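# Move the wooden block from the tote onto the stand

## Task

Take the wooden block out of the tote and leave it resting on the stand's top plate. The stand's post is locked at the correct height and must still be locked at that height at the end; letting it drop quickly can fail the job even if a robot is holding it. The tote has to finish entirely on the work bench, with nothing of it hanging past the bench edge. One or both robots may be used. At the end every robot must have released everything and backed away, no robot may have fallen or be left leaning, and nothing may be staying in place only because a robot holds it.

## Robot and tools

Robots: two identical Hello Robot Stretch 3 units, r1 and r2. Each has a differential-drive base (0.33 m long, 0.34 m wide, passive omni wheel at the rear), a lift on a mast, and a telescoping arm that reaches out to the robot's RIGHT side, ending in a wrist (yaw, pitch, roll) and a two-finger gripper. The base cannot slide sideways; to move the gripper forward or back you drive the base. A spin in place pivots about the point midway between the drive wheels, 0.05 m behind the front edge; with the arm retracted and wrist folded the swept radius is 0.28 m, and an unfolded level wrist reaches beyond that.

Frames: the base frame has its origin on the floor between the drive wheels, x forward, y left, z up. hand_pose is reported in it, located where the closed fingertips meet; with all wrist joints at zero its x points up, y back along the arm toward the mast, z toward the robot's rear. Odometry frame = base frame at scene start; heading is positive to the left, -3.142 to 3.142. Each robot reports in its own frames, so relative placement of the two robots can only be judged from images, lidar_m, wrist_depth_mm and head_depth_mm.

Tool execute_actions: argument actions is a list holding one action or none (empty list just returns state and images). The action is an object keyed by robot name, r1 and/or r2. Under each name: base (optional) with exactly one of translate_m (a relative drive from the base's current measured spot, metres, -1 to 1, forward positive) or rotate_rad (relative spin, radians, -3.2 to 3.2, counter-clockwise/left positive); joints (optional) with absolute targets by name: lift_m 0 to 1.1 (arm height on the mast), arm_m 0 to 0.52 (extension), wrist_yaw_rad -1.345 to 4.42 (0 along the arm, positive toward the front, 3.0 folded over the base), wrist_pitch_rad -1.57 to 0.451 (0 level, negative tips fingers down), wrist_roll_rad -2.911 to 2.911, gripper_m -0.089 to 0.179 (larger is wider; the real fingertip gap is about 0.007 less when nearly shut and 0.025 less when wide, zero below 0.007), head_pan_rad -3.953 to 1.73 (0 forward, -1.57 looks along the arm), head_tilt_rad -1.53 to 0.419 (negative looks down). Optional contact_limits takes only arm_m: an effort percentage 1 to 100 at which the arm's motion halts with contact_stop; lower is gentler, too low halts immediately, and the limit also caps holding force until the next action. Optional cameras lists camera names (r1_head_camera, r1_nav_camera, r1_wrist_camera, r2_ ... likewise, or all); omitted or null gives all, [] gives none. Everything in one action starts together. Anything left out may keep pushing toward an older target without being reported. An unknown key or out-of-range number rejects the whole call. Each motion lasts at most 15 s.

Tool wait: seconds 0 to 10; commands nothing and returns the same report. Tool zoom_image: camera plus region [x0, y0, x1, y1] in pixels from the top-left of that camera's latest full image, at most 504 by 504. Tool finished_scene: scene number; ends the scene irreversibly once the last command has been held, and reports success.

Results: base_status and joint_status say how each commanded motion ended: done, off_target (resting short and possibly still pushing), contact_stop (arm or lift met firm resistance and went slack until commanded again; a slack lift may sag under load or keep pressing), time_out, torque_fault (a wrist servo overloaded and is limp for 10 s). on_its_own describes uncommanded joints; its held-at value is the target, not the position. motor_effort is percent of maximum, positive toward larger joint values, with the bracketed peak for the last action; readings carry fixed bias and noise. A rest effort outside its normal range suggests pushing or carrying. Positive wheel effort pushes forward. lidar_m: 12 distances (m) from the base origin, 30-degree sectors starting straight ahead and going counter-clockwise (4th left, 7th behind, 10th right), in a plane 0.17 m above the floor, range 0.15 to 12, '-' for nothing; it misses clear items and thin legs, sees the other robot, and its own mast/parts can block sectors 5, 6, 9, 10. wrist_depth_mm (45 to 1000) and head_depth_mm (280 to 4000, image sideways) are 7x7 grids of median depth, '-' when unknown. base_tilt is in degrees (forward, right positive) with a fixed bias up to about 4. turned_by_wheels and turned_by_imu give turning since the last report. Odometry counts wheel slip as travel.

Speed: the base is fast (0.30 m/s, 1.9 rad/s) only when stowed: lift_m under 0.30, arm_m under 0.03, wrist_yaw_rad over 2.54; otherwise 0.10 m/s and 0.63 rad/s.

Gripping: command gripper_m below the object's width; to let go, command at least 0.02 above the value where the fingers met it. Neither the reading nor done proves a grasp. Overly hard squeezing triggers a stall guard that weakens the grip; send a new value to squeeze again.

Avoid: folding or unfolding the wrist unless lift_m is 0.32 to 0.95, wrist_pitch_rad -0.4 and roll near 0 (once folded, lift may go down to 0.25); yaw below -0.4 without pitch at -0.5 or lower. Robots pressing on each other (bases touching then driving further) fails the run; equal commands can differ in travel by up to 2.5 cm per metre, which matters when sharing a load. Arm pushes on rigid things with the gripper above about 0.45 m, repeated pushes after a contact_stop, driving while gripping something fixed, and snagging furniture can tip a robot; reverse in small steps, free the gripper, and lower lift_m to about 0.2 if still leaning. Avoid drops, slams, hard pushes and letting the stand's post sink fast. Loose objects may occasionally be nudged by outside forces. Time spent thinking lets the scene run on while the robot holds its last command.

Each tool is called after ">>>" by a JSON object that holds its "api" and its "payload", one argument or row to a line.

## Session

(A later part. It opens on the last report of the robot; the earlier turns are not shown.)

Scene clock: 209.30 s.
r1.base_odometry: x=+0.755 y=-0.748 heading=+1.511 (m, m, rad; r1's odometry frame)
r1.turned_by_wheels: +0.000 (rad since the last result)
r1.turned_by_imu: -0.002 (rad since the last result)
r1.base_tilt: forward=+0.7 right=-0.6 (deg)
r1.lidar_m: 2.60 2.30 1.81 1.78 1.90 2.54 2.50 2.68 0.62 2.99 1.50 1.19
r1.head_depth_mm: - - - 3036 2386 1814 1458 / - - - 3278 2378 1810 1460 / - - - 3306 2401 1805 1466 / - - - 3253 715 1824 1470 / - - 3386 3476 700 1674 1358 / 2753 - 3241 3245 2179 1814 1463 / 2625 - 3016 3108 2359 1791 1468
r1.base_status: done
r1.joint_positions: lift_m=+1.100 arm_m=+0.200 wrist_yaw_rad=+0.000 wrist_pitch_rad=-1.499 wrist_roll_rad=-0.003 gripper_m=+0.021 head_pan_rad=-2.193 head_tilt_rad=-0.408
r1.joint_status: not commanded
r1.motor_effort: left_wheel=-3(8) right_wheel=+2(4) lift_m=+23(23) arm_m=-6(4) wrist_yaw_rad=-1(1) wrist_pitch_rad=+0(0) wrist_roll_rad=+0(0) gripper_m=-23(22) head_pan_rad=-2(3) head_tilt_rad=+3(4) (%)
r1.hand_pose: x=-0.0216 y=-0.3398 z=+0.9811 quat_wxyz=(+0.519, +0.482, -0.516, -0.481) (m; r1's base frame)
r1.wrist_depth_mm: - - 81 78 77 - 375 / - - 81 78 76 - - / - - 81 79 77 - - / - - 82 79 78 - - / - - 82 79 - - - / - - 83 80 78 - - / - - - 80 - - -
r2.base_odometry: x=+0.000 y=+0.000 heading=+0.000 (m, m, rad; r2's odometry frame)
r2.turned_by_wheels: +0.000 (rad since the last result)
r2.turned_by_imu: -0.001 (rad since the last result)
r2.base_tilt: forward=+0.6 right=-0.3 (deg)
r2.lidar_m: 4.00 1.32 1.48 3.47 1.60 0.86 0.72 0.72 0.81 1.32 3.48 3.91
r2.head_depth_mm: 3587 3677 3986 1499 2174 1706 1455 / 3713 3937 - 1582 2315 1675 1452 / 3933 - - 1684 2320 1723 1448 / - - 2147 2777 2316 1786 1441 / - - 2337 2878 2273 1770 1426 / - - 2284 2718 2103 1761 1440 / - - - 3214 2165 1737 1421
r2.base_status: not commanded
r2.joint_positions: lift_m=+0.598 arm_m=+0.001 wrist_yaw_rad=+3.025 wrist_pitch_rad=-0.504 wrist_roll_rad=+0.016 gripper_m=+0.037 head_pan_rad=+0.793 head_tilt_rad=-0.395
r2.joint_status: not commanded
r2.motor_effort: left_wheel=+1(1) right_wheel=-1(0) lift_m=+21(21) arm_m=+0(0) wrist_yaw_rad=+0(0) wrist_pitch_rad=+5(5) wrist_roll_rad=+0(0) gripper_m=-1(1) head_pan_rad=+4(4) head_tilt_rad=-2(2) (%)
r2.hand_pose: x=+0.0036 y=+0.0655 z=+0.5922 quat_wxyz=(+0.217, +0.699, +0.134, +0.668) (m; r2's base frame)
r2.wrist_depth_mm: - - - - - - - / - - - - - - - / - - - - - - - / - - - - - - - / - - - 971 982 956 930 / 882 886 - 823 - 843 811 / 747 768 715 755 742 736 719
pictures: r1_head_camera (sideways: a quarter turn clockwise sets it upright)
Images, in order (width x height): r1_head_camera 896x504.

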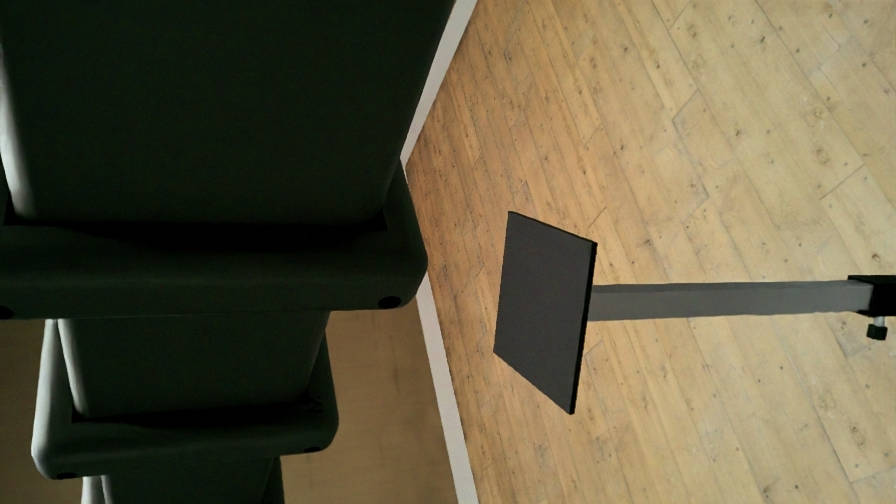

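>>> {"api": "execute_actions", "payload": {
  "actions": [
    {"r1":{"base":{"translate_m":-0.29},"joints":{"head_pan_rad":-1.57,"head_tilt_rad":-0.6}}}
  ],
  "cameras": []
}}

>>> {"api": "execute_actions", "payload": {
  "actions": [
    {"r1":{"joints":{"arm_m":0.4}}}
  ],
  "cameras": ["r1_head_camera","r1_wrist_camera"]
}}

Scene clock: 224.43 s.
r1.base_odometry: x=+0.738 y=-1.038 heading=+1.510 (m, m, rad; r1's odometry frame)
r1.turned_by_wheels: +0.000 (rad since the last result)
r1.turned_by_imu: -0.001 (rad since the last result)
r1.base_tilt: forward=+0.8 right=-0.6 (deg)
r1.lidar_m: 1.46 2.33 1.84 1.81 1.93 2.25 2.22 2.38 3.01 0.51 3.19 1.47
r1.head_depth_mm: 2624 - 3062 2459 1876 1537 1293 / - - 3057 2440 1875 1533 1284 / - - 3093 579 430 1483 1262 / - - - - 411 1405 966 / 2575 2876 3098 2262 1852 1520 1282 / 2623 2904 3154 2407 1866 1523 1280 / 2626 2963 3099 2387 1863 1515 1282
r1.base_status: done
r1.joint_positions: lift_m=+1.100 arm_m=+0.200 wrist_yaw_rad=+0.000 wrist_pitch_rad=-1.499 wrist_roll_rad=-0.003 gripper_m=+0.021 head_pan_rad=-1.577 head_tilt_rad=-0.592
r1.joint_status: all done
r1.motor_effort: left_wheel=-3(7) right_wheel=+2(4) lift_m=+23(23) arm_m=-6(5) wrist_yaw_rad=-1(0) wrist_pitch_rad=+0(0) wrist_roll_rad=+0(0) gripper_m=-23(22) head_pan_rad=+2(24) head_tilt_rad=-5(23) (%)
r1.hand_pose: x=-0.0216 y=-0.3398 z=+0.9811 quat_wxyz=(+0.519, +0.482, -0.516, -0.481) (m; r1's base frame)
r1.wrist_depth_mm: - - 81 78 77 - - / - - 81 78 77 - - / - - 81 79 77 - - / - - 82 79 78 - - / - - 82 79 - - - / - - 83 80 78 - - / - - - 81 - - -
r2.base_odometry: x=+0.000 y=+0.000 heading=+0.000 (m, m, rad; r2's odometry frame)
r2.turned_by_wheels: +0.000 (rad since the last result)
r2.turned_by_imu: -0.001 (rad since the last result)
r2.base_tilt: forward=+0.6 right=-0.2 (deg)
r2.lidar_m: 4.00 1.32 1.48 3.43 1.60 0.86 0.72 0.72 0.81 1.32 3.48 3.93
r2.head_depth_mm: 3559 3663 3950 1494 2176 1700 1460 / 3728 3902 - 1568 2379 1685 1452 / 3797 - - 1678 2334 1725 1451 / - - 2158 2741 2308 1789 1448 / - - 2334 2899 2318 1755 1435 / - - 2293 2764 2110 1765 1424 / - - - 3180 2171 1753 1427
r2.base_status: not commanded
r2.joint_positions: lift_m=+0.598 arm_m=+0.001 wrist_yaw_rad=+3.025 wrist_pitch_rad=-0.504 wrist_roll_rad=+0.016 gripper_m=+0.037 head_pan_rad=+0.793 head_tilt_rad=-0.395
r2.joint_status: not commanded
r2.motor_effort: left_wheel=+0(1) right_wheel=+0(1) lift_m=+21(21) arm_m=+0(0) wrist_yaw_rad=+0(0) wrist_pitch_rad=+5(4) wrist_roll_rad=+0(0) gripper_m=-1(1) head_pan_rad=+5(5) head_tilt_rad=-2(2) (%)
r2.hand_pose: x=+0.0036 y=+0.0655 z=+0.5922 quat_wxyz=(+0.217, +0.699, +0.134, +0.668) (m; r2's base frame)
r2.wrist_depth_mm: - - - - - - - / - - - - - - - / - - - - - - - / - - - - - - - / 995 990 - 971 987 981 926 / 871 887 - 844 - 810 805 / 766 761 727 748 702 724 728
pictures: none
No camera images: the call's "cameras" was empty. Leave "cameras" out to get every camera's image.

Scene clock: 230.17 s.
r1.base_odometry: x=+0.738 y=-1.038 heading=+1.511 (m, m, rad; r1's odometry frame)
r1.turned_by_wheels: +0.000 (rad since the last result)
r1.turned_by_imu: +0.237 (rad since the last result)
r1.base_tilt: forward=+0.8 right=-0.5 (deg)
r1.lidar_m: 3.23 2.01 1.80 1.81 2.19 2.23 2.24 2.70 0.51 2.98 1.69 1.45
r1.head_depth_mm: 2560 2736 2993 613 646 1517 1284 / 2631 2849 3049 608 1778 809 904 / - 2866 3075 2306 1864 1510 1281 / - - 610 576 1860 1518 1293 / 2755 3110 3320 2351 1857 1518 1276 / 2880 3164 3261 2361 1852 1505 1273 / 2924 3294 3353 2363 1849 1501 1271
r1.base_status: not commanded
r1.joint_positions: lift_m=+1.100 arm_m=+0.400 wrist_yaw_rad=-0.001 wrist_pitch_rad=-1.501 wrist_roll_rad=-0.001 gripper_m=+0.024 head_pan_rad=-1.576 head_tilt_rad=-0.598
r1.joint_status: all done
r1.motor_effort: left_wheel=-1(55) right_wheel=+1(51) lift_m=+19(23) arm_m=+5(23) wrist_yaw_rad=+2(23) wrist_pitch_rad=+1(38) wrist_roll_rad=-2(19) gripper_m=-18(27) head_pan_rad=+2(2) head_tilt_rad=-2(4) (%)
r1.hand_pose: x=-0.0216 y=-0.5385 z=+0.9814 quat_wxyz=(+0.517, +0.482, -0.517, -0.483) (m; r1's base frame)
r1.wrist_depth_mm: - - - - - - - / - - - 155 - - - / - - 113 107 - - - / - - 124 113 - - 183 / - - 138 125 393 183 185 / - - 149 141 - 183 187 / - - - 158 - 186 188
r2.base_odometry: x=+0.000 y=+0.000 heading=+0.000 (m, m, rad; r2's odometry frame)
r2.turned_by_wheels: +0.000 (rad since the last result)
r2.turned_by_imu: -0.001 (rad since the last result)
r2.base_tilt: forward=+0.5 right=-0.3 (deg)
r2.lidar_m: 4.02 1.32 1.48 3.46 1.60 0.86 0.72 0.72 0.81 1.32 3.49 3.93
r2.head_depth_mm: 3535 3685 3912 1486 2168 1701 1464 / 3659 3870 - 1582 2340 1689 1454 / 3917 - - 1666 2309 1719 1436 / - - 2141 2754 2307 1766 1445 / - - 2307 2867 2278 1769 1431 / - - 2300 2758 2111 1757 1430 / - - - 3251 2165 1746 1416
r2.base_status: not commanded
r2.joint_positions: lift_m=+0.598 arm_m=+0.001 wrist_yaw_rad=+3.025 wrist_pitch_rad=-0.504 wrist_roll_rad=+0.016 gripper_m=+0.037 head_pan_rad=+0.793 head_tilt_rad=-0.395
r2.joint_status: not commanded
r2.motor_effort: left_wheel=+1(1) right_wheel=+0(1) lift_m=+21(21) arm_m=+0(0) wrist_yaw_rad=+0(1) wrist_pitch_rad=+4(4) wrist_roll_rad=+0(0) gripper_m=+0(1) head_pan_rad=+4(4) head_tilt_rad=-2(2) (%)
r2.hand_pose: x=+0.0036 y=+0.0655 z=+0.5922 quat_wxyz=(+0.217, +0.699, +0.134, +0.668) (m; r2's base frame)
r2.wrist_depth_mm: - - - - - - - / - - - - - - - / - - - - - - - / - - - - - - - / - 953 - 959 970 955 957 / 871 863 - 826 - 829 817 / 759 765 724 736 741 713 720
pictures: r1_head_camera (sideways: a quarter turn clockwise sets it upright), r1_wrist_camera
Images, in order (width x height): r1_head_camera 896x504, r1_wrist_camera 644x364.

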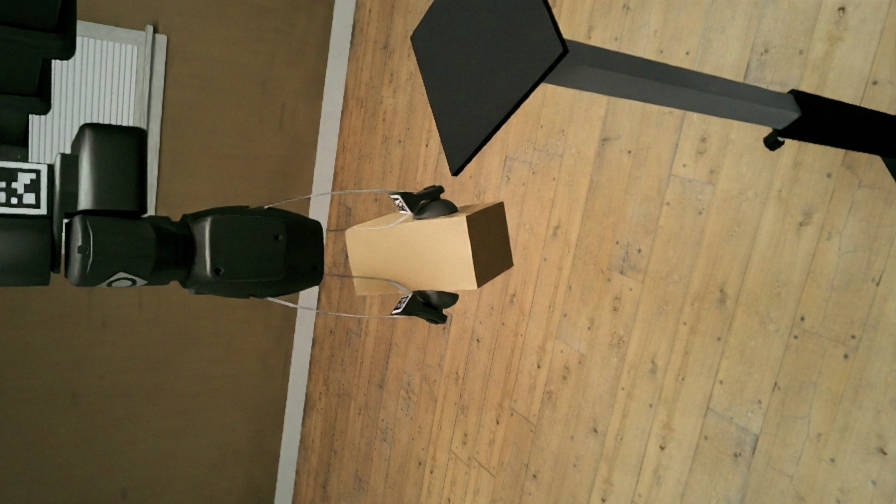

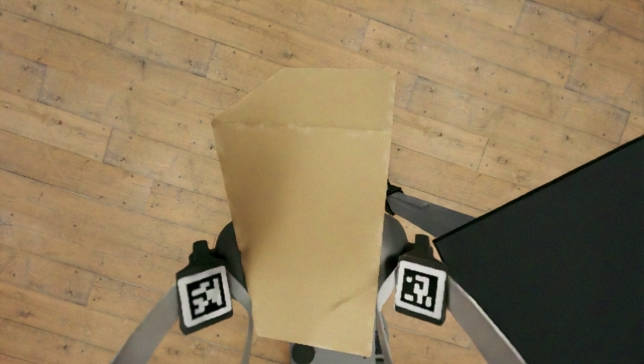

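>>> {"api": "execute_actions", "payload": {
  "actions": [
    {"r1":{"joints":{"arm_m":0.0,"gripper_m":0.0}}}
  ],
  "cameras": []
}}

>>> {"api": "execute_actions", "payload": {
  "actions": [
    {"r1":{"base":{"rotate_rad":-0.237},"joints":{"wrist_pitch_rad":0.0,"head_tilt_rad":-0.3}}}
  ],
  "cameras": ["r1_head_camera"]
}}

Scene clock: 243.00 s.
r1.base_odometry: x=+0.738 y=-1.038 heading=+1.511 (m, m, rad; r1's odometry frame)
r1.turned_by_wheels: +0.000 (rad since the last result)
r1.turned_by_imu: -0.001 (rad since the last result)
r1.base_tilt: forward=+0.8 right=-0.6 (deg)
r1.lidar_m: 3.22 2.01 1.80 1.81 2.19 2.23 2.24 2.70 0.51 2.97 1.69 1.45
r1.head_depth_mm: - - - - - - - / - - - - - - - / - - - - - - - / 2736 3046 3167 2444 - - - / 2831 3064 3218 2367 1849 1523 1301 / 2882 3129 3355 2365 1859 1516 1275 / 2961 3224 3301 2387 1829 1514 1281
r1.base_status: not commanded
r1.joint_positions: lift_m=+1.100 arm_m=+0.000 wrist_yaw_rad=+0.000 wrist_pitch_rad=-1.501 wrist_roll_rad=-0.001 gripper_m=+0.017 head_pan_rad=-1.576 head_tilt_rad=-0.598
r1.joint_status: gripper_m off_target (ended at +0.017, target +0.000); the others done
r1.on_its_own: gripper_m is held at +0.016, not at your +0.000, by its stall guard, which is still easing
r1.motor_effort: left_wheel=-2(1) right_wheel=+1(1) lift_m=+19(18) arm_m=-6(6) wrist_yaw_rad=-1(1) wrist_pitch_rad=+0(1) wrist_roll_rad=-1(1) gripper_m=-21(100) head_pan_rad=+1(3) head_tilt_rad=-2(1) (%)
r1.hand_pose: x=-0.0216 y=-0.1392 z=+0.9814 quat_wxyz=(+0.518, +0.483, -0.516, -0.482) (m; r1's base frame)
r1.wrist_depth_mm: - - - - - - - / - - - 152 - - - / - - 112 107 - - - / - - 124 112 - - - / - - 137 125 - - - / - - 149 141 - - - / - - - 160 - - -
r2.base_odometry: x=+0.000 y=+0.000 heading=+0.000 (m, m, rad; r2's odometry frame)
r2.turned_by_wheels: +0.000 (rad since the last result)
r2.turned_by_imu: -0.001 (rad since the last result)
r2.base_tilt: forward=+0.7 right=-0.3 (deg)
r2.lidar_m: 4.01 1.31 1.48 3.47 1.60 0.86 0.72 0.72 0.81 1.32 3.47 3.92
r2.head_depth_mm: 3508 3741 3979 1491 2186 1699 1450 / 3720 3894 - 1575 2344 1685 1456 / 3917 - - 1673 2308 1732 1459 / - - 2148 2747 2306 1774 1449 / - - 2351 2925 2289 1767 1436 / - - 2299 2753 2124 1756 1425 / - - - 3169 2164 1725 1428
r2.base_status: not commanded
r2.joint_positions: lift_m=+0.598 arm_m=+0.001 wrist_yaw_rad=+3.025 wrist_pitch_rad=-0.504 wrist_roll_rad=+0.016 gripper_m=+0.037 head_pan_rad=+0.793 head_tilt_rad=-0.395
r2.joint_status: not commanded
r2.motor_effort: left_wheel=+1(1) right_wheel=-1(1) lift_m=+21(21) arm_m=+1(1) wrist_yaw_rad=+1(1) wrist_pitch_rad=+4(5) wrist_roll_rad=+0(0) gripper_m=+0(2) head_pan_rad=+4(4) head_tilt_rad=-2(2) (%)
r2.hand_pose: x=+0.0036 y=+0.0655 z=+0.5922 quat_wxyz=(+0.217, +0.699, +0.134, +0.668) (m; r2's base frame)
r2.wrist_depth_mm: - - - - - - - / - - - - - - - / - - - - - - - / - - - - - - - / - 987 - 952 973 935 947 / 846 880 - 822 - 810 820 / 766 752 734 745 733 717 719
pictures: none
No camera images: the call's "cameras" was empty. Leave "cameras" out to get every camera's image.

Scene clock: 244.53 s.
r1.base_odometry: x=+0.738 y=-1.038 heading=+1.274 (m, m, rad; r1's odometry frame)
r1.turned_by_wheels: -0.237 (rad since the last result)
r1.turned_by_imu: -0.240 (rad since the last result)
r1.base_tilt: forward=+0.7 right=-0.5 (deg)
r1.lidar_m: 1.45 2.34 1.83 1.80 1.94 2.26 2.23 2.39 3.04 0.51 3.19 1.45
r1.head_depth_mm: 2606 2752 - - - - - / 2630 2730 - - - - - / 2631 2809 - - - - - / 2637 2765 - - - - 1596 / 2642 2826 2969 3068 2707 1998 1603 / 2681 2811 3007 3154 2863 2043 1594 / 2689 2860 2976 3188 2856 2034 1601
r1.base_status: done
r1.joint_positions: lift_m=+1.100 arm_m=+0.000 wrist_yaw_rad=+0.000 wrist_pitch_rad=-0.049 wrist_roll_rad=-0.001 gripper_m=+0.020 head_pan_rad=-1.576 head_tilt_rad=-0.310
r1.joint_status: all done
r1.on_its_own: gripper_m is held at +0.019, not at your +0.000, by its stall guard, which is not easing now
r1.motor_effort: left_wheel=+3(7) right_wheel=-3(7) lift_m=+19(19) arm_m=-5(6) wrist_yaw_rad=+0(0) wrist_pitch_rad=+20(20) wrist_roll_rad=-1(1) gripper_m=-20(22) head_pan_rad=+2(0) head_tilt_rad=+4(28) (%)
r1.hand_pose: x=-0.0214 y=-0.4001 z=+1.2021 quat_wxyz=(+0.708, +0.018, -0.706, -0.018) (m; r1's base frame)
r1.wrist_depth_mm: - - - - - - - / - - - 153 - - - / - - 112 106 - - - / - - 123 112 - - - / - - 138 124 - - - / - - 148 140 - - - / - - - 160 - - -
r2.base_odometry: x=+0.000 y=+0.000 heading=+0.000 (m, m, rad; r2's odometry frame)
r2.turned_by_wheels: +0.000 (rad since the last result)
r2.turned_by_imu: +0.000 (rad since the last result)
r2.base_tilt: forward=+0.6 right=-0.2 (deg)
r2.lidar_m: 4.02 1.31 1.48 3.46 1.60 0.86 0.72 0.72 0.80 1.32 3.48 3.92
r2.head_depth_mm: 3489 3731 3841 1483 2159 1700 1476 / 3654 3840 - 1578 2352 1682 1459 / 3912 - - 1673 2320 1721 1454 / - - 2154 2796 2278 1756 1445 / - - 2333 2910 2317 1776 1435 / - - 2280 2745 2120 1759 1429 / - - - 3144 2156 1753 1428
r2.base_status: not commanded
r2.joint_positions: lift_m=+0.598 arm_m=+0.001 wrist_yaw_rad=+3.025 wrist_pitch_rad=-0.504 wrist_roll_rad=+0.016 gripper_m=+0.037 head_pan_rad=+0.793 head_tilt_rad=-0.395
r2.joint_status: not commanded
r2.motor_effort: left_wheel=+1(0) right_wheel=-1(1) lift_m=+21(21) arm_m=+0(0) wrist_yaw_rad=+1(0) wrist_pitch_rad=+5(5) wrist_roll_rad=+0(0) gripper_m=+0(1) head_pan_rad=+4(5) head_tilt_rad=-2(2) (%)
r2.hand_pose: x=+0.0036 y=+0.0655 z=+0.5922 quat_wxyz=(+0.217, +0.699, +0.134, +0.668) (m; r2's base frame)
r2.wrist_depth_mm: - - - - - - - / - - - - - - - / - - - - - - - / - - - - - - - / - 962 - 972 981 912 920 / 879 878 - 836 - 803 811 / 775 772 747 748 715 735 697
pictures: r1_head_camera (sideways: a quarter turn clockwise sets it upright)
Images, in order (width x height): r1_head_camera 896x504.

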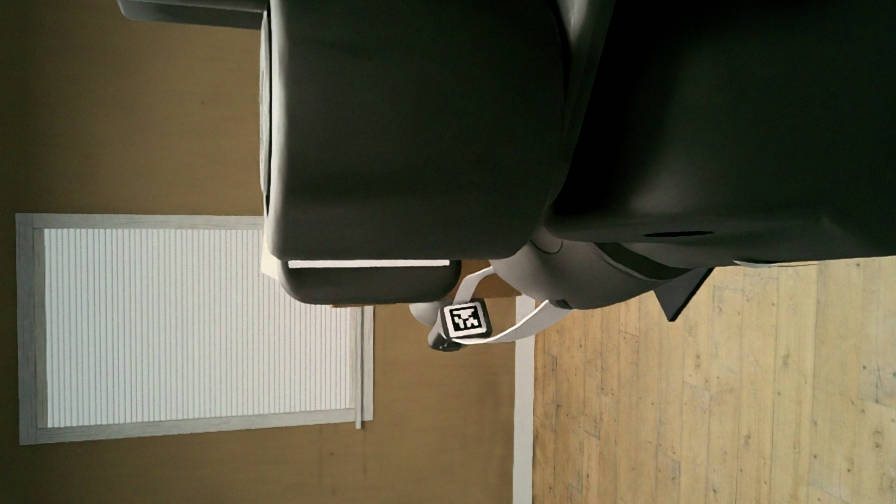

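>>> {"api": "execute_actions", "payload": {
  "actions": [
    {"r1":{"joints":{"arm_m":0.13,"head_tilt_rad":-0.1}}}
  ],
  "cameras": ["r1_nav_camera","r1_wrist_camera"]
}}

Scene clock: 251.83 s.
r1.base_odometry: x=+0.738 y=-1.038 heading=+1.274 (m, m, rad; r1's odometry frame)
r1.turned_by_wheels: +0.000 (rad since the last result)
r1.turned_by_imu: -0.001 (rad since the last result)
r1.base_tilt: forward=+0.8 right=-0.5 (deg)
r1.lidar_m: 1.45 2.34 1.83 1.80 1.93 2.26 2.23 2.39 3.03 0.51 3.19 1.45
r1.head_depth_mm: 2509 2853 2869 - - 2461 2004 / 2477 2830 2891 - - 2573 542 / 2490 2846 2916 - - - 544 / 2476 2907 2952 2943 - 2550 546 / 2479 2882 2983 2993 3066 2875 2013 / 2480 2886 2932 3007 3100 2865 2053 / 2439 2970 3023 3063 3132 2907 2040
r1.base_status: not commanded
r1.joint_positions: lift_m=+1.100 arm_m=+0.130 wrist_yaw_rad=+0.000 wrist_pitch_rad=-0.048 wrist_roll_rad=-0.001 gripper_m=+0.020 head_pan_rad=-1.576 head_tilt_rad=-0.112
r1.joint_status: all done
r1.on_its_own: gripper_m is held at +0.019, not at your +0.000, by its stall guard, which is not easing now
r1.motor_effort: left_wheel=+3(3) right_wheel=-3(3) lift_m=+19(19) arm_m=+6(7) wrist_yaw_rad=+0(0) wrist_pitch_rad=+19(20) wrist_roll_rad=-2(2) gripper_m=-20(20) head_pan_rad=+3(2) head_tilt_rad=+6(25) (%)
r1.hand_pose: x=-0.0214 y=-0.5293 z=+1.2023 quat_wxyz=(+0.708, +0.017, -0.706, -0.017) (m; r1's base frame)
r1.wrist_depth_mm: - - - - - - - / - - - 153 - - - / - - 111 106 - - - / - - 123 112 - - - / - - 138 124 - - - / - - 148 140 - - - / - - - 160 - - -
r2.base_odometry: x=+0.000 y=+0.000 heading=+0.000 (m, m, rad; r2's odometry frame)
r2.turned_by_wheels: +0.000 (rad since the last result)
r2.turned_by_imu: -0.001 (rad since the last result)
r2.base_tilt: forward=+0.7 right=-0.2 (deg)
r2.lidar_m: 4.02 1.32 1.48 3.46 1.61 0.86 0.72 0.72 0.81 1.32 3.48 3.91
r2.head_depth_mm: 3538 3701 3915 1488 2132 1700 1470 / 3732 3934 - 1582 2343 1687 1457 / 3802 - - 1684 2326 1725 1454 / - - 2170 2769 2282 1770 1437 / - - 2329 2919 2303 1770 1431 / - - 2269 2732 2115 1754 1430 / - - - 3224 2173 1747 1430
r2.base_status: not commanded
r2.joint_positions: lift_m=+0.598 arm_m=+0.001 wrist_yaw_rad=+3.025 wrist_pitch_rad=-0.504 wrist_roll_rad=+0.016 gripper_m=+0.037 head_pan_rad=+0.793 head_tilt_rad=-0.395
r2.joint_status: not commanded
r2.motor_effort: left_wheel=+1(1) right_wheel=-1(1) lift_m=+21(21) arm_m=-1(1) wrist_yaw_rad=+1(0) wrist_pitch_rad=+5(5) wrist_roll_rad=+0(1) gripper_m=+0(0) head_pan_rad=+5(6) head_tilt_rad=-2(2) (%)
r2.hand_pose: x=+0.0036 y=+0.0655 z=+0.5922 quat_wxyz=(+0.217, +0.699, +0.134, +0.668) (m; r2's base frame)
r2.wrist_depth_mm: - - - - - - - / - - - - - - - / - - - - - - - / - - - - - - - / - - - 949 939 956 931 / 871 842 - 826 - 828 797 / 757 759 747 749 732 739 718
pictures: r1_nav_camera (sideways: a quarter turn counterclockwise sets it upright), r1_wrist_camera
Images, in order (width x height): r1_nav_camera 672x504, r1_wrist_camera 644x364.

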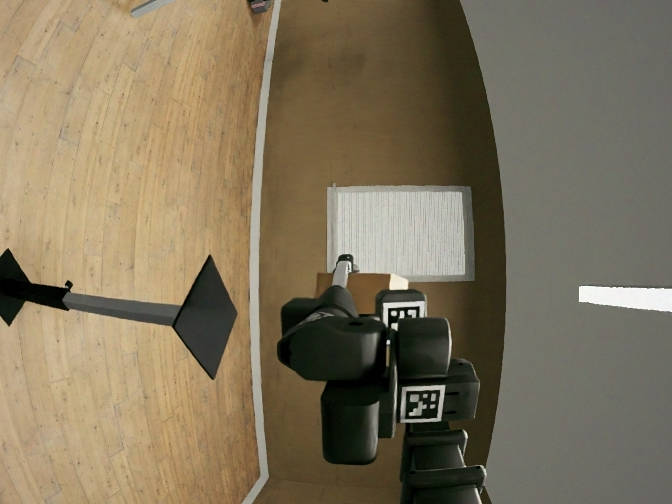

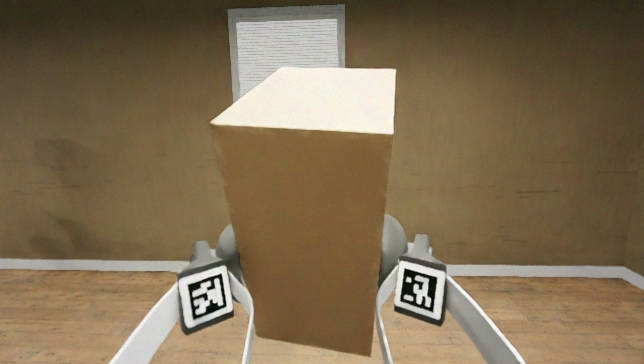

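>>> {"api": "execute_actions", "payload": {
  "actions": [
    {"r1":{"joints":{"head_tilt_rad":-0.9,"head_pan_rad":-1.4}}}
  ],
  "cameras": ["r1_head_camera"]
}}

Scene clock: 260.20 s.
r1.base_odometry: x=+0.738 y=-1.038 heading=+1.274 (m, m, rad; r1's odometry frame)
r1.turned_by_wheels: +0.000 (rad since the last result)
r1.turned_by_imu: -0.001 (rad since the last result)
r1.base_tilt: forward=+0.8 right=-0.6 (deg)
r1.lidar_m: 1.45 2.34 1.84 1.81 1.93 2.26 2.23 2.39 3.04 0.51 3.18 1.45
r1.head_depth_mm: - 2514 549 1695 1464 1293 1150 / - 1552 544 1603 1441 1284 1152 / 2788 2500 1967 1693 1056 1248 1147 / 2862 2483 2009 1699 1460 1291 1145 / 2867 2483 1990 1677 1446 1281 1152 / 2928 2455 1981 1666 1441 1276 1139 / 2967 2452 1985 1668 1446 1278 1142
r1.base_status: not commanded
r1.joint_positions: lift_m=+1.100 arm_m=+0.130 wrist_yaw_rad=+0.000 wrist_pitch_rad=-0.048 wrist_roll_rad=-0.001 gripper_m=+0.020 head_pan_rad=-1.407 head_tilt_rad=-0.888
r1.joint_status: all done
r1.on_its_own: gripper_m is held at +0.019, not at your +0.000, by its stall guard, which is not easing now
r1.motor_effort: left_wheel=+3(3) right_wheel=-3(3) lift_m=+19(19) arm_m=+6(6) wrist_yaw_rad=+0(0) wrist_pitch_rad=+19(19) wrist_roll_rad=-2(1) gripper_m=-21(21) head_pan_rad=+1(12) head_tilt_rad=-6(46) (%)
r1.hand_pose: x=-0.0214 y=-0.5293 z=+1.2023 quat_wxyz=(+0.708, +0.017, -0.706, -0.017) (m; r1's base frame)
r1.wrist_depth_mm: - - - - - - - / - - - 154 - - - / - - 112 106 - - - / - - 122 112 - - - / - - 138 124 - - - / - - 148 140 - - - / - - - 161 - - -
r2.base_odometry: x=+0.000 y=+0.000 heading=+0.000 (m, m, rad; r2's odometry frame)
r2.turned_by_wheels: +0.000 (rad since the last result)
r2.turned_by_imu: +0.000 (rad since the last result)
r2.base_tilt: forward=+0.6 right=-0.3 (deg)
r2.lidar_m: 4.01 1.32 1.48 3.46 1.61 0.86 0.72 0.72 0.81 1.33 3.47 3.92
r2.head_depth_mm: 3564 3733 3880 1499 2147 1702 1462 / 3644 3910 - 1578 2367 1685 1456 / 3755 - - 1681 2323 1712 1444 / - - 2141 2804 2283 1764 1434 / - - 2312 2907 2291 1773 1437 / - - 2292 2759 2116 1756 1430 / - - - 3178 2176 1750 1419
r2.base_status: not commanded
r2.joint_positions: lift_m=+0.598 arm_m=+0.001 wrist_yaw_rad=+3.025 wrist_pitch_rad=-0.504 wrist_roll_rad=+0.016 gripper_m=+0.037 head_pan_rad=+0.793 head_tilt_rad=-0.395
r2.joint_status: not commanded
r2.motor_effort: left_wheel=+1(1) right_wheel=-1(0) lift_m=+21(21) arm_m=+0(0) wrist_yaw_rad=+1(0) wrist_pitch_rad=+5(5) wrist_roll_rad=+1(0) gripper_m=+0(1) head_pan_rad=+5(6) head_tilt_rad=-2(2) (%)
r2.hand_pose: x=+0.0036 y=+0.0655 z=+0.5922 quat_wxyz=(+0.217, +0.699, +0.134, +0.668) (m; r2's base frame)
r2.wrist_depth_mm: - - - - - - - / - - - - - - - / - - - - - - - / - - - - - - - / 997 - - 972 987 966 926 / 886 879 - 814 - 804 825 / 774 765 741 730 725 717 712
pictures: r1_head_camera (sideways: a quarter turn clockwise sets it upright)
Images, in order (width x height): r1_head_camera 896x504.

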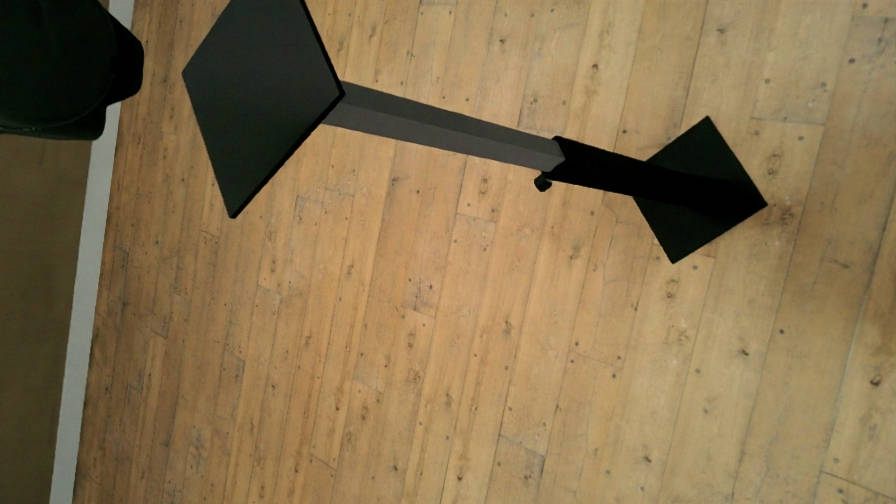

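>>> {"api": "execute_actions", "payload": {
  "actions": [
    {"r1":{"joints":{"lift_m":0.85}}}
  ],
  "cameras": ["r1_head_camera"]
}}

Scene clock: 269.33 s.
r1.base_odometry: x=+0.738 y=-1.038 heading=+1.274 (m, m, rad; r1's odometry frame)
r1.turned_by_wheels: +0.000 (rad since the last result)
r1.turned_by_imu: -0.001 (rad since the last result)
r1.base_tilt: forward=+0.9 right=-0.7 (deg)
r1.lidar_m: 1.45 2.34 1.83 1.80 1.93 2.26 2.22 2.39 3.04 0.51 3.21 1.45
r1.head_depth_mm: 2689 2536 - - 1447 1297 1146 / 462 474 - - 1450 1290 1153 / 2698 506 2090 1686 1091 1258 1153 / 2848 2478 2019 1698 1464 1291 1144 / 2899 2477 2037 1677 1454 1281 1144 / 2895 2440 1987 1669 1459 1280 1145 / 2951 2433 1994 1657 1457 1272 1138
r1.base_status: not commanded
r1.joint_positions: lift_m=+0.874 arm_m=+0.130 wrist_yaw_rad=+0.004 wrist_pitch_rad=+0.070 wrist_roll_rad=-0.016 gripper_m=+0.020 head_pan_rad=-1.407 head_tilt_rad=-0.889
r1.joint_status: lift_m contact_stop (moved -0.226 of -0.250)
r1.on_its_own: gripper_m is held at +0.019, not at your +0.000, by its stall guard, which is not easing now; lift_m is slack since a contact_stop, until your next command for it (your +0.850 is given up); wrist_pitch_rad is at rest, and its effort (-28) is outside its rest range (-20 to +32)
r1.motor_effort: left_wheel=+3(3) right_wheel=-4(4) lift_m=+18(20) arm_m=+5(5) wrist_yaw_rad=-5(6) wrist_pitch_rad=-28(33) wrist_roll_rad=+8(9) gripper_m=-21(22) head_pan_rad=+3(2) head_tilt_rad=-7(7) (%)
r1.hand_pose: x=-0.0205 y=-0.5319 z=+1.0071 quat_wxyz=(+0.712, -0.024, -0.701, +0.026) (m; r1's base frame)
r1.wrist_depth_mm: - - - - - - - / - - - 172 - - - / - - 119 112 - - - / - - 130 120 - - - / - - 140 130 - - - / - - 148 142 - - - / - - 173 154 163 171 170
r2.base_odometry: x=+0.000 y=+0.000 heading=+0.000 (m, m, rad; r2's odometry frame)
r2.turned_by_wheels: +0.000 (rad since the last result)
r2.turned_by_imu: -0.001 (rad since the last result)
r2.base_tilt: forward=+0.6 right=-0.1 (deg)
r2.lidar_m: 3.98 1.31 1.48 3.44 1.60 0.86 0.72 0.72 0.81 1.32 3.47 3.92
r2.head_depth_mm: 3578 3725 3921 1498 2168 1688 1468 / 3681 3890 - 1575 2325 1680 1458 / 3876 - - 1679 2311 1725 1437 / - - 2141 2806 2272 1790 1450 / - - 2314 2931 2272 1773 1428 / - - 2278 2786 2082 1766 1443 / - - - 3249 2154 1742 1429
r2.base_status: not commanded
r2.joint_positions: lift_m=+0.598 arm_m=+0.001 wrist_yaw_rad=+3.025 wrist_pitch_rad=-0.504 wrist_roll_rad=+0.016 gripper_m=+0.037 head_pan_rad=+0.793 head_tilt_rad=-0.395
r2.joint_status: not commanded
r2.motor_effort: left_wheel=+0(1) right_wheel=-1(1) lift_m=+21(21) arm_m=+0(0) wrist_yaw_rad=+0(1) wrist_pitch_rad=+4(4) wrist_roll_rad=+1(1) gripper_m=+0(0) head_pan_rad=+4(5) head_tilt_rad=-2(2) (%)
r2.hand_pose: x=+0.0036 y=+0.0655 z=+0.5922 quat_wxyz=(+0.217, +0.699, +0.134, +0.668) (m; r2's base frame)
r2.wrist_depth_mm: - - - - - - - / - - - - - - - / - - - - - - - / - - - - - - - / - 998 - 961 973 944 929 / 878 872 - 828 - 824 796 / 748 749 720 757 703 728 710
pictures: r1_head_camera (sideways: a quarter turn clockwise sets it upright)
Images, in order (width x height): r1_head_camera 896x504.

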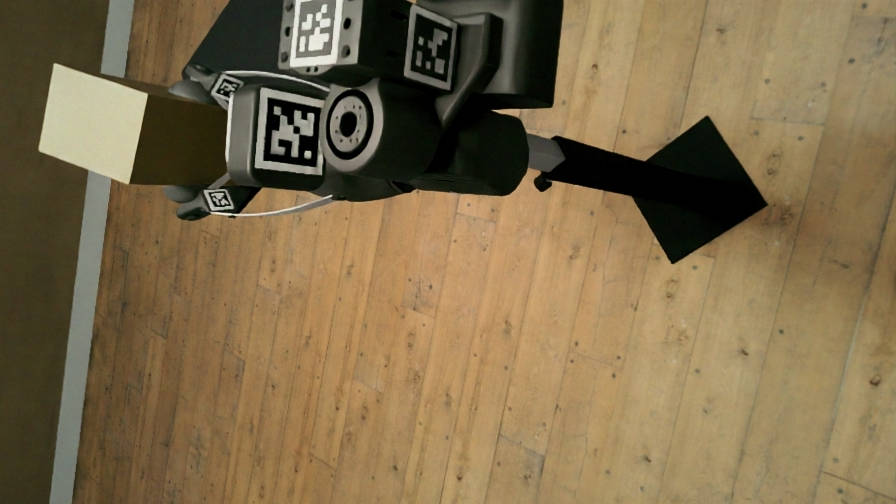

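>>> {"api": "execute_actions", "payload": {
  "actions": [
    {"r1":{"joints":{"lift_m":0.91}}}
  ],
  "cameras": []
}}

>>> {"api": "execute_actions", "payload": {
  "actions": [
    {"r1":{"joints":{"arm_m":0.08}}}
  ],
  "cameras": []
}}

>>> {"api": "execute_actions", "payload": {
  "actions": [
    {"r1":{"joints":{"lift_m":0.88}}}
  ],
  "cameras": []
}}

>>> {"api": "execute_actions", "payload": {
  "actions": [
    {"r1":{"joints":{"gripper_m":0.13}}}
  ],
  "cameras": ["r1_head_camera","r1_wrist_camera"]
}}

Scene clock: 279.47 s.
r1.base_odometry: x=+0.738 y=-1.038 heading=+1.274 (m, m, rad; r1's odometry frame)
r1.turned_by_wheels: +0.000 (rad since the last result)
r1.turned_by_imu: -0.001 (rad since the last result)
r1.base_tilt: forward=+0.8 right=-0.5 (deg)
r1.lidar_m: 1.45 2.34 1.83 1.80 1.93 2.27 2.23 2.39 3.03 0.51 3.19 1.45
r1.head_depth_mm: 2615 2608 - - 1469 1278 1158 / 460 461 - - 1450 1292 1152 / 2683 499 1983 1663 1056 1253 1141 / 2832 2488 1984 1695 1466 1282 1150 / 2849 2462 2002 1687 1457 1279 1143 / 2906 2466 1984 1684 1459 1289 1141 / 2920 2442 1970 1702 1456 1281 1135
r1.base_status: not commanded
r1.joint_positions: lift_m=+0.910 arm_m=+0.130 wrist_yaw_rad=+0.002 wrist_pitch_rad=-0.038 wrist_roll_rad=-0.008 gripper_m=+0.020 head_pan_rad=-1.407 head_tilt_rad=-0.889
r1.joint_status: all done
r1.on_its_own: gripper_m is held at +0.019, not at your +0.000, by its stall guard, which is not easing now
r1.motor_effort: left_wheel=+3(4) right_wheel=-4(4) lift_m=+23(23) arm_m=+6(6) wrist_yaw_rad=-4(5) wrist_pitch_rad=+15(26) wrist_roll_rad=+3(8) gripper_m=-20(19) head_pan_rad=+3(2) head_tilt_rad=-7(7) (%)
r1.hand_pose: x=-0.0209 y=-0.5297 z=+1.0146 quat_wxyz=(+0.710, +0.014, -0.704, -0.013) (m; r1's base frame)
r1.wrist_depth_mm: - - - - - - - / - - - 173 - - - / - - 118 111 - - - / - - 128 119 - - - / - - 141 130 - - - / - - 148 142 - - - / - - 180 158 170 178 186
r2.base_odometry: x=+0.000 y=+0.000 heading=+0.000 (m, m, rad; r2's odometry frame)
r2.turned_by_wheels: +0.000 (rad since the last result)
r2.turned_by_imu: +0.000 (rad since the last result)
r2.base_tilt: forward=+0.4 right=-0.4 (deg)
r2.lidar_m: 3.99 1.32 1.48 3.44 1.60 0.86 0.72 0.72 0.81 1.32 3.48 3.90
r2.head_depth_mm: 3509 3700 3852 1491 2157 1682 1465 / 3703 3907 - 1582 2308 1684 1451 / 3844 - - 1672 2304 1717 1445 / - - 2141 2762 2300 1775 1457 / - - 2345 2892 2319 1763 1443 / - - 2299 2754 2118 1745 1424 / - - - 3151 2179 1755 1420
r2.base_status: not commanded
r2.joint_positions: lift_m=+0.598 arm_m=+0.001 wrist_yaw_rad=+3.025 wrist_pitch_rad=-0.504 wrist_roll_rad=+0.016 gripper_m=+0.037 head_pan_rad=+0.793 head_tilt_rad=-0.395
r2.joint_status: not commanded
r2.motor_effort: left_wheel=+1(1) right_wheel=-1(1) lift_m=+21(21) arm_m=+0(0) wrist_yaw_rad=+0(0) wrist_pitch_rad=+5(5) wrist_roll_rad=+1(1) gripper_m=-1(0) head_pan_rad=+5(4) head_tilt_rad=-2(2) (%)
r2.hand_pose: x=+0.0036 y=+0.0655 z=+0.5922 quat_wxyz=(+0.217, +0.699, +0.134, +0.668) (m; r2's base frame)
r2.wrist_depth_mm: - - - - - - - / - - - - - - - / - - - - - - - / - - - - - - - / - 962 - 961 961 929 938 / 875 846 - 844 - 825 812 / 767 774 725 720 727 740 700
pictures: none
No camera images: the call's "cameras" was empty. Leave "cameras" out to get every camera's image.

Scene clock: 280.93 s.
r1.base_odometry: x=+0.738 y=-1.038 heading=+1.274 (m, m, rad; r1's odometry frame)
r1.turned_by_wheels: +0.000 (rad since the last result)
r1.turned_by_imu: +0.000 (rad since the last result)
r1.base_tilt: forward=+0.9 right=-0.5 (deg)
r1.lidar_m: 1.45 2.34 1.84 1.80 1.93 2.26 2.23 2.39 3.04 0.51 3.21 1.45
r1.head_depth_mm: 2648 2507 - - - 1293 1157 / 2592 420 - - 1411 1297 1152 / 2715 456 2051 1683 1370 1262 1149 / 2820 2468 1994 1694 1467 1288 1146 / 2836 2454 2003 1692 1459 1281 1150 / 2919 2441 1987 1678 1454 1276 1150 / 2951 2433 1950 1665 1443 1272 1137
r1.base_status: not commanded
r1.joint_positions: lift_m=+0.910 arm_m=+0.080 wrist_yaw_rad=+0.002 wrist_pitch_rad=-0.039 wrist_roll_rad=-0.008 gripper_m=+0.020 head_pan_rad=-1.407 head_tilt_rad=-0.889
r1.joint_status: all done
r1.on_its_own: gripper_m is held at +0.019, not at your +0.000, by its stall guard, which is not easing now
r1.motor_effort: left_wheel=+3(3) right_wheel=-3(4) lift_m=+23(23) arm_m=-5(6) wrist_yaw_rad=-2(3) wrist_pitch_rad=+15(16) wrist_roll_rad=+3(3) gripper_m=-21(19) head_pan_rad=+4(3) head_tilt_rad=-7(7) (%)
r1.hand_pose: x=-0.0211 y=-0.4805 z=+1.0145 quat_wxyz=(+0.710, +0.014, -0.704, -0.013) (m; r1's base frame)
r1.wrist_depth_mm: - - - - - - - / - - - 172 - - - / - - 118 111 - - - / - - 128 119 - - - / - - 141 129 - - - / - - 149 142 - 236 - / - - - 158 170 193 -
r2.base_odometry: x=+0.000 y=+0.000 heading=+0.000 (m, m, rad; r2's odometry frame)
r2.turned_by_wheels: +0.000 (rad since the last result)
r2.turned_by_imu: +0.000 (rad since the last result)
r2.base_tilt: forward=+0.6 right=-0.1 (deg)
r2.lidar_m: 4.03 1.32 1.48 3.44 1.61 0.86 0.72 0.72 0.81 1.32 3.49 3.92
r2.head_depth_mm: 3541 3799 - 1495 2176 1679 1458 / 3706 3946 - 1578 2329 1693 1450 / 3918 - - 1677 2322 1713 1455 / - - 2158 2752 2324 1756 1439 / - - 2346 2907 2272 1759 1434 / - - 2279 2792 2107 1763 1426 / - - - 3170 2194 1744 1419
r2.base_status: not commanded
r2.joint_positions: lift_m=+0.598 arm_m=+0.001 wrist_yaw_rad=+3.025 wrist_pitch_rad=-0.504 wrist_roll_rad=+0.016 gripper_m=+0.037 head_pan_rad=+0.793 head_tilt_rad=-0.395
r2.joint_status: not commanded
r2.motor_effort: left_wheel=+1(1) right_wheel=-1(1) lift_m=+21(21) arm_m=+0(0) wrist_yaw_rad=+1(1) wrist_pitch_rad=+5(5) wrist_roll_rad=+1(0) gripper_m=+0(0) head_pan_rad=+4(4) head_tilt_rad=-2(2) (%)
r2.hand_pose: x=+0.0036 y=+0.0655 z=+0.5922 quat_wxyz=(+0.217, +0.699, +0.134, +0.668) (m; r2's base frame)
r2.wrist_depth_mm: - - - - - - - / - - - - - - - / - - - - - - - / - - - - - - - / - - - 992 975 971 925 / 889 841 - 813 - 798 813 / 757 772 714 737 747 714 720
pictures: none
No camera images: the call's "cameras" was empty. Leave "cameras" out to get every camera's image.

Scene clock: 282.00 s.
r1.base_odometry: x=+0.738 y=-1.038 heading=+1.274 (m, m, rad; r1's odometry frame)
r1.turned_by_wheels: +0.000 (rad since the last result)
r1.turned_by_imu: +0.000 (rad since the last result)
r1.base_tilt: forward=+0.8 right=-0.6 (deg)
r1.lidar_m: 1.45 2.34 1.83 1.80 1.94 2.26 2.23 2.39 3.02 0.51 3.20 1.45
r1.head_depth_mm: 2621 2520 546 - - 1299 1149 / 2597 423 - - - 1299 1156 / 2756 466 2018 - 1398 1247 1149 / 2845 2458 1992 1684 1446 1286 1143 / 2889 2478 2011 1690 1469 1289 1145 / 2930 2490 1972 1698 1447 1274 1140 / 2917 2401 1965 1675 1445 1265 1144
r1.base_status: not commanded
r1.joint_positions: lift_m=+0.881 arm_m=+0.080 wrist_yaw_rad=+0.002 wrist_pitch_rad=+0.047 wrist_roll_rad=-0.012 gripper_m=+0.020 head_pan_rad=-1.407 head_tilt_rad=-0.889
r1.joint_status: all done
r1.on_its_own: gripper_m is held at +0.019, not at your +0.000, by its stall guard, which is not easing now
r1.motor_effort: left_wheel=+3(3) right_wheel=-3(3) lift_m=+10(20) arm_m=-4(6) wrist_yaw_rad=-2(2) wrist_pitch_rad=-19(19) wrist_roll_rad=+5(6) gripper_m=-20(20) head_pan_rad=+4(3) head_tilt_rad=-7(7) (%)
r1.hand_pose: x=-0.0210 y=-0.4824 z=+1.0073 quat_wxyz=(+0.711, -0.016, -0.702, +0.017) (m; r1's base frame)
r1.wrist_depth_mm: - - - - - - - / - - - - - - - / - - 120 114 - - - / - - 130 122 - - - / - - 141 131 - - - / - - 149 142 142 257 - / - - - 154 163 180 -
r2.base_odometry: x=+0.000 y=+0.000 heading=+0.000 (m, m, rad; r2's odometry frame)
r2.turned_by_wheels: +0.000 (rad since the last result)
r2.turned_by_imu: +0.000 (rad since the last result)
r2.base_tilt: forward=+0.5 right=-0.2 (deg)
r2.lidar_m: 4.00 1.32 1.48 3.44 1.60 0.86 0.72 0.72 0.80 1.32 3.49 3.94
r2.head_depth_mm: 3551 3752 3962 1484 2180 1701 1466 / 3710 3962 - 1579 2350 1687 1447 / 3911 - - 1667 2322 1718 1445 / - - 2132 2841 2298 1766 1455 / - - 2301 2880 2273 1767 1450 / - - 2286 2782 2109 1754 1431 / - - - 3197 2171 1739 1425
r2.base_status: not commanded
r2.joint_positions: lift_m=+0.598 arm_m=+0.001 wrist_yaw_rad=+3.025 wrist_pitch_rad=-0.504 wrist_roll_rad=+0.016 gripper_m=+0.037 head_pan_rad=+0.793 head_tilt_rad=-0.395
r2.joint_status: not commanded
r2.motor_effort: left_wheel=+1(1) right_wheel=-1(0) lift_m=+21(21) arm_m=+0(0) wrist_yaw_rad=+1(1) wrist_pitch_rad=+4(5) wrist_roll_rad=+0(1) gripper_m=+0(0) head_pan_rad=+5(4) head_tilt_rad=-2(2) (%)
r2.hand_pose: x=+0.0036 y=+0.0655 z=+0.5922 quat_wxyz=(+0.217, +0.699, +0.134, +0.668) (m; r2's base frame)
r2.wrist_depth_mm: - - - - - - - / - - - - - - - / - - - - - - - / - - - - - - - / - 969 - 967 974 955 913 / 887 877 - 845 - 818 791 / 756 774 730 748 734 717 723
pictures: none
No camera images: the call's "cameras" was empty. Leave "cameras" out to get every camera's image.

Scene clock: 283.60 s.
r1.base_odometry: x=+0.738 y=-1.038 heading=+1.274 (m, m, rad; r1's odometry frame)
r1.turned_by_wheels: +0.000 (rad since the last result)
r1.turned_by_imu: +0.000 (rad since the last result)
r1.base_tilt: forward=+0.8 right=-0.5 (deg)
r1.lidar_m: 1.45 2.34 1.83 1.80 1.93 2.26 2.23 2.38 3.03 0.51 3.18 1.45
r1.head_depth_mm: 2615 2428 1919 - - 1300 1150 / 2575 477 529 - - 1288 1154 / 2722 514 1993 - 1422 1255 1154 / 2823 2499 2025 1700 1465 1281 1146 / 2842 2449 2001 1681 1451 1282 1148 / 2895 2419 2007 1667 1457 1272 1139 / 2958 2416 1978 1671 1449 1271 1134
r1.base_status: not commanded
r1.joint_positions: lift_m=+0.880 arm_m=+0.080 wrist_yaw_rad=+0.000 wrist_pitch_rad=-0.013 wrist_roll_rad=-0.009 gripper_m=+0.130 head_pan_rad=-1.407 head_tilt_rad=-0.889
r1.joint_status: all done
r1.motor_effort: left_wheel=+2(3) right_wheel=-3(4) lift_m=+14(14) arm_m=-4(3) wrist_yaw_rad=+0(3) wrist_pitch_rad=+5(18) wrist_roll_rad=+4(5) gripper_m=-1(81) head_pan_rad=+2(2) head_tilt_rad=-7(7) (%)
r1.hand_pose: x=-0.0214 y=-0.4812 z=+0.9916 quat_wxyz=(+0.711, +0.005, -0.704, -0.005) (m; r1's base frame)
r1.wrist_depth_mm: - - - - - - - / - - - 168 - - - / - - - 162 - - - / - - - 166 - - - / - - - 170 265 - - / - - - 174 192 205 - / - - - - 143 154 -
r2.base_odometry: x=+0.000 y=+0.000 heading=+0.000 (m, m, rad; r2's odometry frame)
r2.turned_by_wheels: +0.000 (rad since the last result)
r2.turned_by_imu: +0.000 (rad since the last result)
r2.base_tilt: forward=+0.6 right=-0.1 (deg)
r2.lidar_m: 4.01 1.32 1.47 3.46 1.60 0.86 0.72 0.72 0.81 1.32 3.48 3.90
r2.head_depth_mm: 3481 3731 3898 1488 2177 1692 1462 / 3690 3935 - 1582 2342 1677 1466 / 3835 - - 1666 2330 1735 1452 / - - 2117 2790 2292 1771 1441 / - - 2312 2928 2282 1761 1435 / - - 2300 2733 2129 1757 1428 / - - - 3217 2198 1745 1424
r2.base_status: not commanded
r2.joint_positions: lift_m=+0.598 arm_m=+0.001 wrist_yaw_rad=+3.025 wrist_pitch_rad=-0.504 wrist_roll_rad=+0.016 gripper_m=+0.037 head_pan_rad=+0.793 head_tilt_rad=-0.395
r2.joint_status: not commanded
r2.motor_effort: left_wheel=+1(1) right_wheel=-1(1) lift_m=+21(21) arm_m=+0(0) wrist_yaw_rad=+1(1) wrist_pitch_rad=+5(4) wrist_roll_rad=+1(0) gripper_m=-1(0) head_pan_rad=+4(4) head_tilt_rad=-1(2) (%)
r2.hand_pose: x=+0.0036 y=+0.0655 z=+0.5922 quat_wxyz=(+0.217, +0.699, +0.134, +0.668) (m; r2's base frame)
r2.wrist_depth_mm: - - - - - - - / - - - - - - - / - - - - - - - / - - - - - - - / 982 996 - 945 - 934 922 / 877 883 - 829 - 825 808 / 765 767 730 738 734 731 711
pictures: r1_head_camera (sideways: a quarter turn clockwise sets it upright), r1_wrist_camera
Images, in order (width x height): r1_head_camera 896x504, r1_wrist_camera 644x364.

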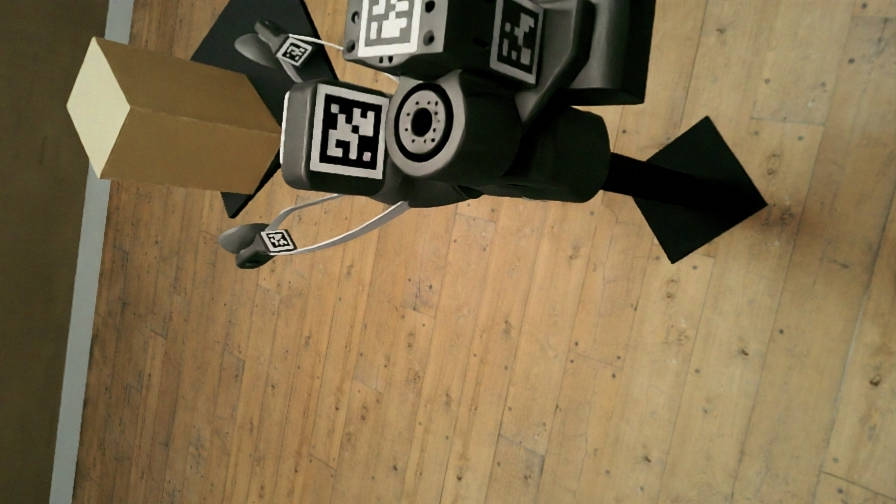

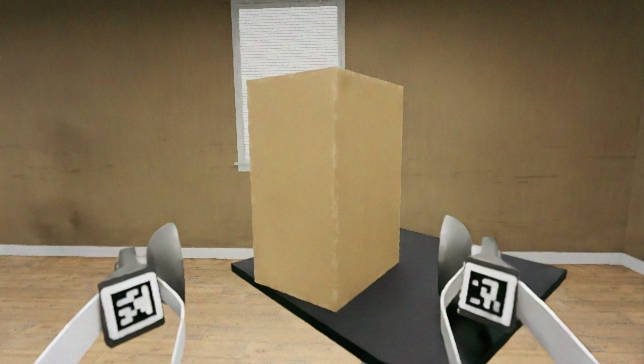

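The block is standing on the plate. I'll raise the lift, retract the arm and end the scene.

>>> {"api": "execute_actions", "payload": {
  "actions": [
    {"r1":{"joints":{"lift_m":1.1}}}
  ],
  "cameras": []
}}

>>> {"api": "execute_actions", "payload": {
  "actions": [
    {"r1":{"joints":{"arm_m":0.0,"wrist_pitch_rad":-1.5}}}
  ],
  "cameras": ["r1_nav_camera"]
}}

>>> {"api": "finished_scene", "payload": {
  "scene": 1
}}

Scene clock: 292.67 s.
r1.base_odometry: x=+0.738 y=-1.038 heading=+1.274 (m, m, rad; r1's odometry frame)
r1.turned_by_wheels: +0.000 (rad since the last result)
r1.turned_by_imu: -0.001 (rad since the last result)
r1.base_tilt: forward=+0.9 right=-0.5 (deg)
r1.lidar_m: 1.45 2.34 1.83 1.80 1.93 2.26 2.22 2.39 3.02 0.51 3.20 1.45
r1.head_depth_mm: - - 1868 1720 1468 1298 1154 / - 490 529 1605 1432 1286 1153 / 2754 515 1965 1689 1064 1261 1152 / 2863 2466 2003 1690 1466 1291 1155 / 2823 2425 2003 1691 1460 1287 1146 / 2915 2432 2005 1682 1449 1269 1141 / 2930 2454 1974 1680 1452 1270 1142
r1.base_status: not commanded
r1.joint_positions: lift_m=+1.100 arm_m=+0.080 wrist_yaw_rad=+0.000 wrist_pitch_rad=-0.014 wrist_roll_rad=-0.009 gripper_m=+0.130 head_pan_rad=-1.407 head_tilt_rad=-0.889
r1.joint_status: all done
r1.motor_effort: left_wheel=+3(3) right_wheel=-3(3) lift_m=+22(22) arm_m=-4(4) wrist_yaw_rad=-1(1) wrist_pitch_rad=+6(6) wrist_roll_rad=+4(4) gripper_m=+0(1) head_pan_rad=+2(4) head_tilt_rad=-7(7) (%)
r1.hand_pose: x=-0.0214 y=-0.4812 z=+1.2107 quat_wxyz=(+0.711, +0.005, -0.704, -0.005) (m; r1's base frame)
r1.wrist_depth_mm: - - - - - - - / - - - - - - - / - - - - - - - / - - - - - - - / - - - - - - - / - - - - - - - / - - - - - - -
r2.base_odometry: x=+0.000 y=+0.000 heading=+0.000 (m, m, rad; r2's odometry frame)
r2.turned_by_wheels: +0.000 (rad since the last result)
r2.turned_by_imu: -0.001 (rad since the last result)
r2.base_tilt: forward=+0.6 right=-0.2 (deg)
r2.lidar_m: 4.01 1.31 1.48 3.45 1.60 0.86 0.72 0.72 0.81 1.32 3.48 3.90
r2.head_depth_mm: 3542 3715 3916 1494 2167 1709 1454 / 3661 3891 - 1576 2344 1687 1448 / 3864 - - 1675 2340 1706 1446 / - - 2124 2756 2310 1765 1454 / - - 2322 2882 2295 1760 1438 / - - 2298 2791 2118 1770 1426 / - - - 3219 2163 1740 1419
r2.base_status: not commanded
r2.joint_positions: lift_m=+0.598 arm_m=+0.001 wrist_yaw_rad=+3.025 wrist_pitch_rad=-0.504 wrist_roll_rad=+0.016 gripper_m=+0.037 head_pan_rad=+0.793 head_tilt_rad=-0.395
r2.joint_status: not commanded
r2.motor_effort: left_wheel=+1(1) right_wheel=-1(0) lift_m=+20(21) arm_m=+0(0) wrist_yaw_rad=+1(0) wrist_pitch_rad=+5(5) wrist_roll_rad=+0(0) gripper_m=+0(1) head_pan_rad=+4(4) head_tilt_rad=-2(2) (%)
r2.hand_pose: x=+0.0036 y=+0.0655 z=+0.5922 quat_wxyz=(+0.217, +0.699, +0.134, +0.668) (m; r2's base frame)
r2.wrist_depth_mm: - - - - - - - / - - - - - - - / - - - - - - - / - - - - - - - / - - - 998 - 946 931 / 886 858 - 838 - 849 811 / 774 758 727 758 713 716 726
pictures: none
No camera images: the call's "cameras" was empty. Leave "cameras" out to get every camera's image.

Scene clock: 294.47 s.
r1.base_odometry: x=+0.738 y=-1.038 heading=+1.274 (m, m, rad; r1's odometry frame)
r1.turned_by_wheels: +0.000 (rad since the last result)
r1.turned_by_imu: +0.000 (rad since the last result)
r1.base_tilt: forward=+0.8 right=-0.5 (deg)
r1.lidar_m: 1.45 2.34 1.83 1.80 1.93 2.26 2.23 2.39 3.04 0.52 3.19 1.45
r1.head_depth_mm: - - - - - - 1159 / 2562 464 - - - - 1149 / 2719 516 2021 1724 - 1239 1154 / 2849 2455 2014 1692 1434 1283 1149 / 2857 2480 1999 1677 1475 1240 1143 / 2928 2483 1994 1694 1461 1274 1148 / 2960 2468 1975 1674 1437 1271 1142
r1.base_status: not commanded
r1.joint_positions: lift_m=+1.100 arm_m=+0.000 wrist_yaw_rad=+0.000 wrist_pitch_rad=-1.494 wrist_roll_rad=-0.009 gripper_m=+0.130 head_pan_rad=-1.407 head_tilt_rad=-0.889
r1.joint_status: all done
r1.motor_effort: left_wheel=+2(2) right_wheel=-3(3) lift_m=+22(22) arm_m=-6(5) wrist_yaw_rad=-1(1) wrist_pitch_rad=-2(6) wrist_roll_rad=+3(4) gripper_m=-1(0) head_pan_rad=+2(2) head_tilt_rad=-7(7) (%)
r1.hand_pose: x=-0.0216 y=-0.1411 z=+0.9811 quat_wxyz=(+0.521, +0.482, -0.516, -0.479) (m; r1's base frame)
r1.wrist_depth_mm: - - - - - - - / - - - - - - - / - - - - - - - / - - - - - - - / - - - - - - - / - - - - - - - / - - - - - - -
r2.base_odometry: x=+0.000 y=+0.000 heading=+0.000 (m, m, rad; r2's odometry frame)
r2.turned_by_wheels: +0.000 (rad since the last result)
r2.turned_by_imu: +0.000 (rad since the last result)
r2.base_tilt: forward=+0.5 right=-0.3 (deg)
r2.lidar_m: 4.00 1.32 1.48 3.46 1.60 0.86 0.72 0.72 0.81 1.32 3.47 3.91
r2.head_depth_mm: 3517 3811 3982 1488 2155 1699 1458 / 3687 3841 - 1571 2352 1675 1455 / 3903 - - 1681 2353 1724 1448 / - - 2132 2745 2315 1798 1434 / - - 2343 2926 2296 1781 1450 / - - 2296 2773 2112 1745 1434 / - - - 3186 2158 1756 1418
r2.base_status: not commanded
r2.joint_positions: lift_m=+0.598 arm_m=+0.001 wrist_yaw_rad=+3.025 wrist_pitch_rad=-0.504 wrist_roll_rad=+0.016 gripper_m=+0.037 head_pan_rad=+0.793 head_tilt_rad=-0.395
r2.joint_status: not commanded
r2.motor_effort: left_wheel=+1(1) right_wheel=+0(1) lift_m=+21(21) arm_m=+0(0) wrist_yaw_rad=+0(1) wrist_pitch_rad=+5(4) wrist_roll_rad=+1(1) gripper_m=+0(0) head_pan_rad=+4(4) head_tilt_rad=-2(2) (%)
r2.hand_pose: x=+0.0036 y=+0.0655 z=+0.5922 quat_wxyz=(+0.217, +0.699, +0.134, +0.668) (m; r2's base frame)
r2.wrist_depth_mm: - - - - - - - / - - - - - - - / - - - - - - - / - - - - - - - / - - - 973 979 923 946 / 875 846 - 811 - 830 815 / 787 761 714 752 725 713 718
pictures: r1_nav_camera (sideways: a quarter turn counterclockwise sets it upright)
Images, in order (width x height): r1_nav_camera 672x504.

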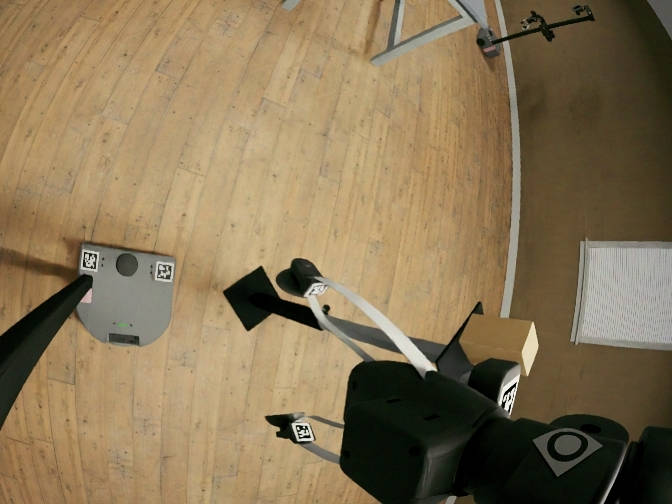

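The scene is finished: the task was done.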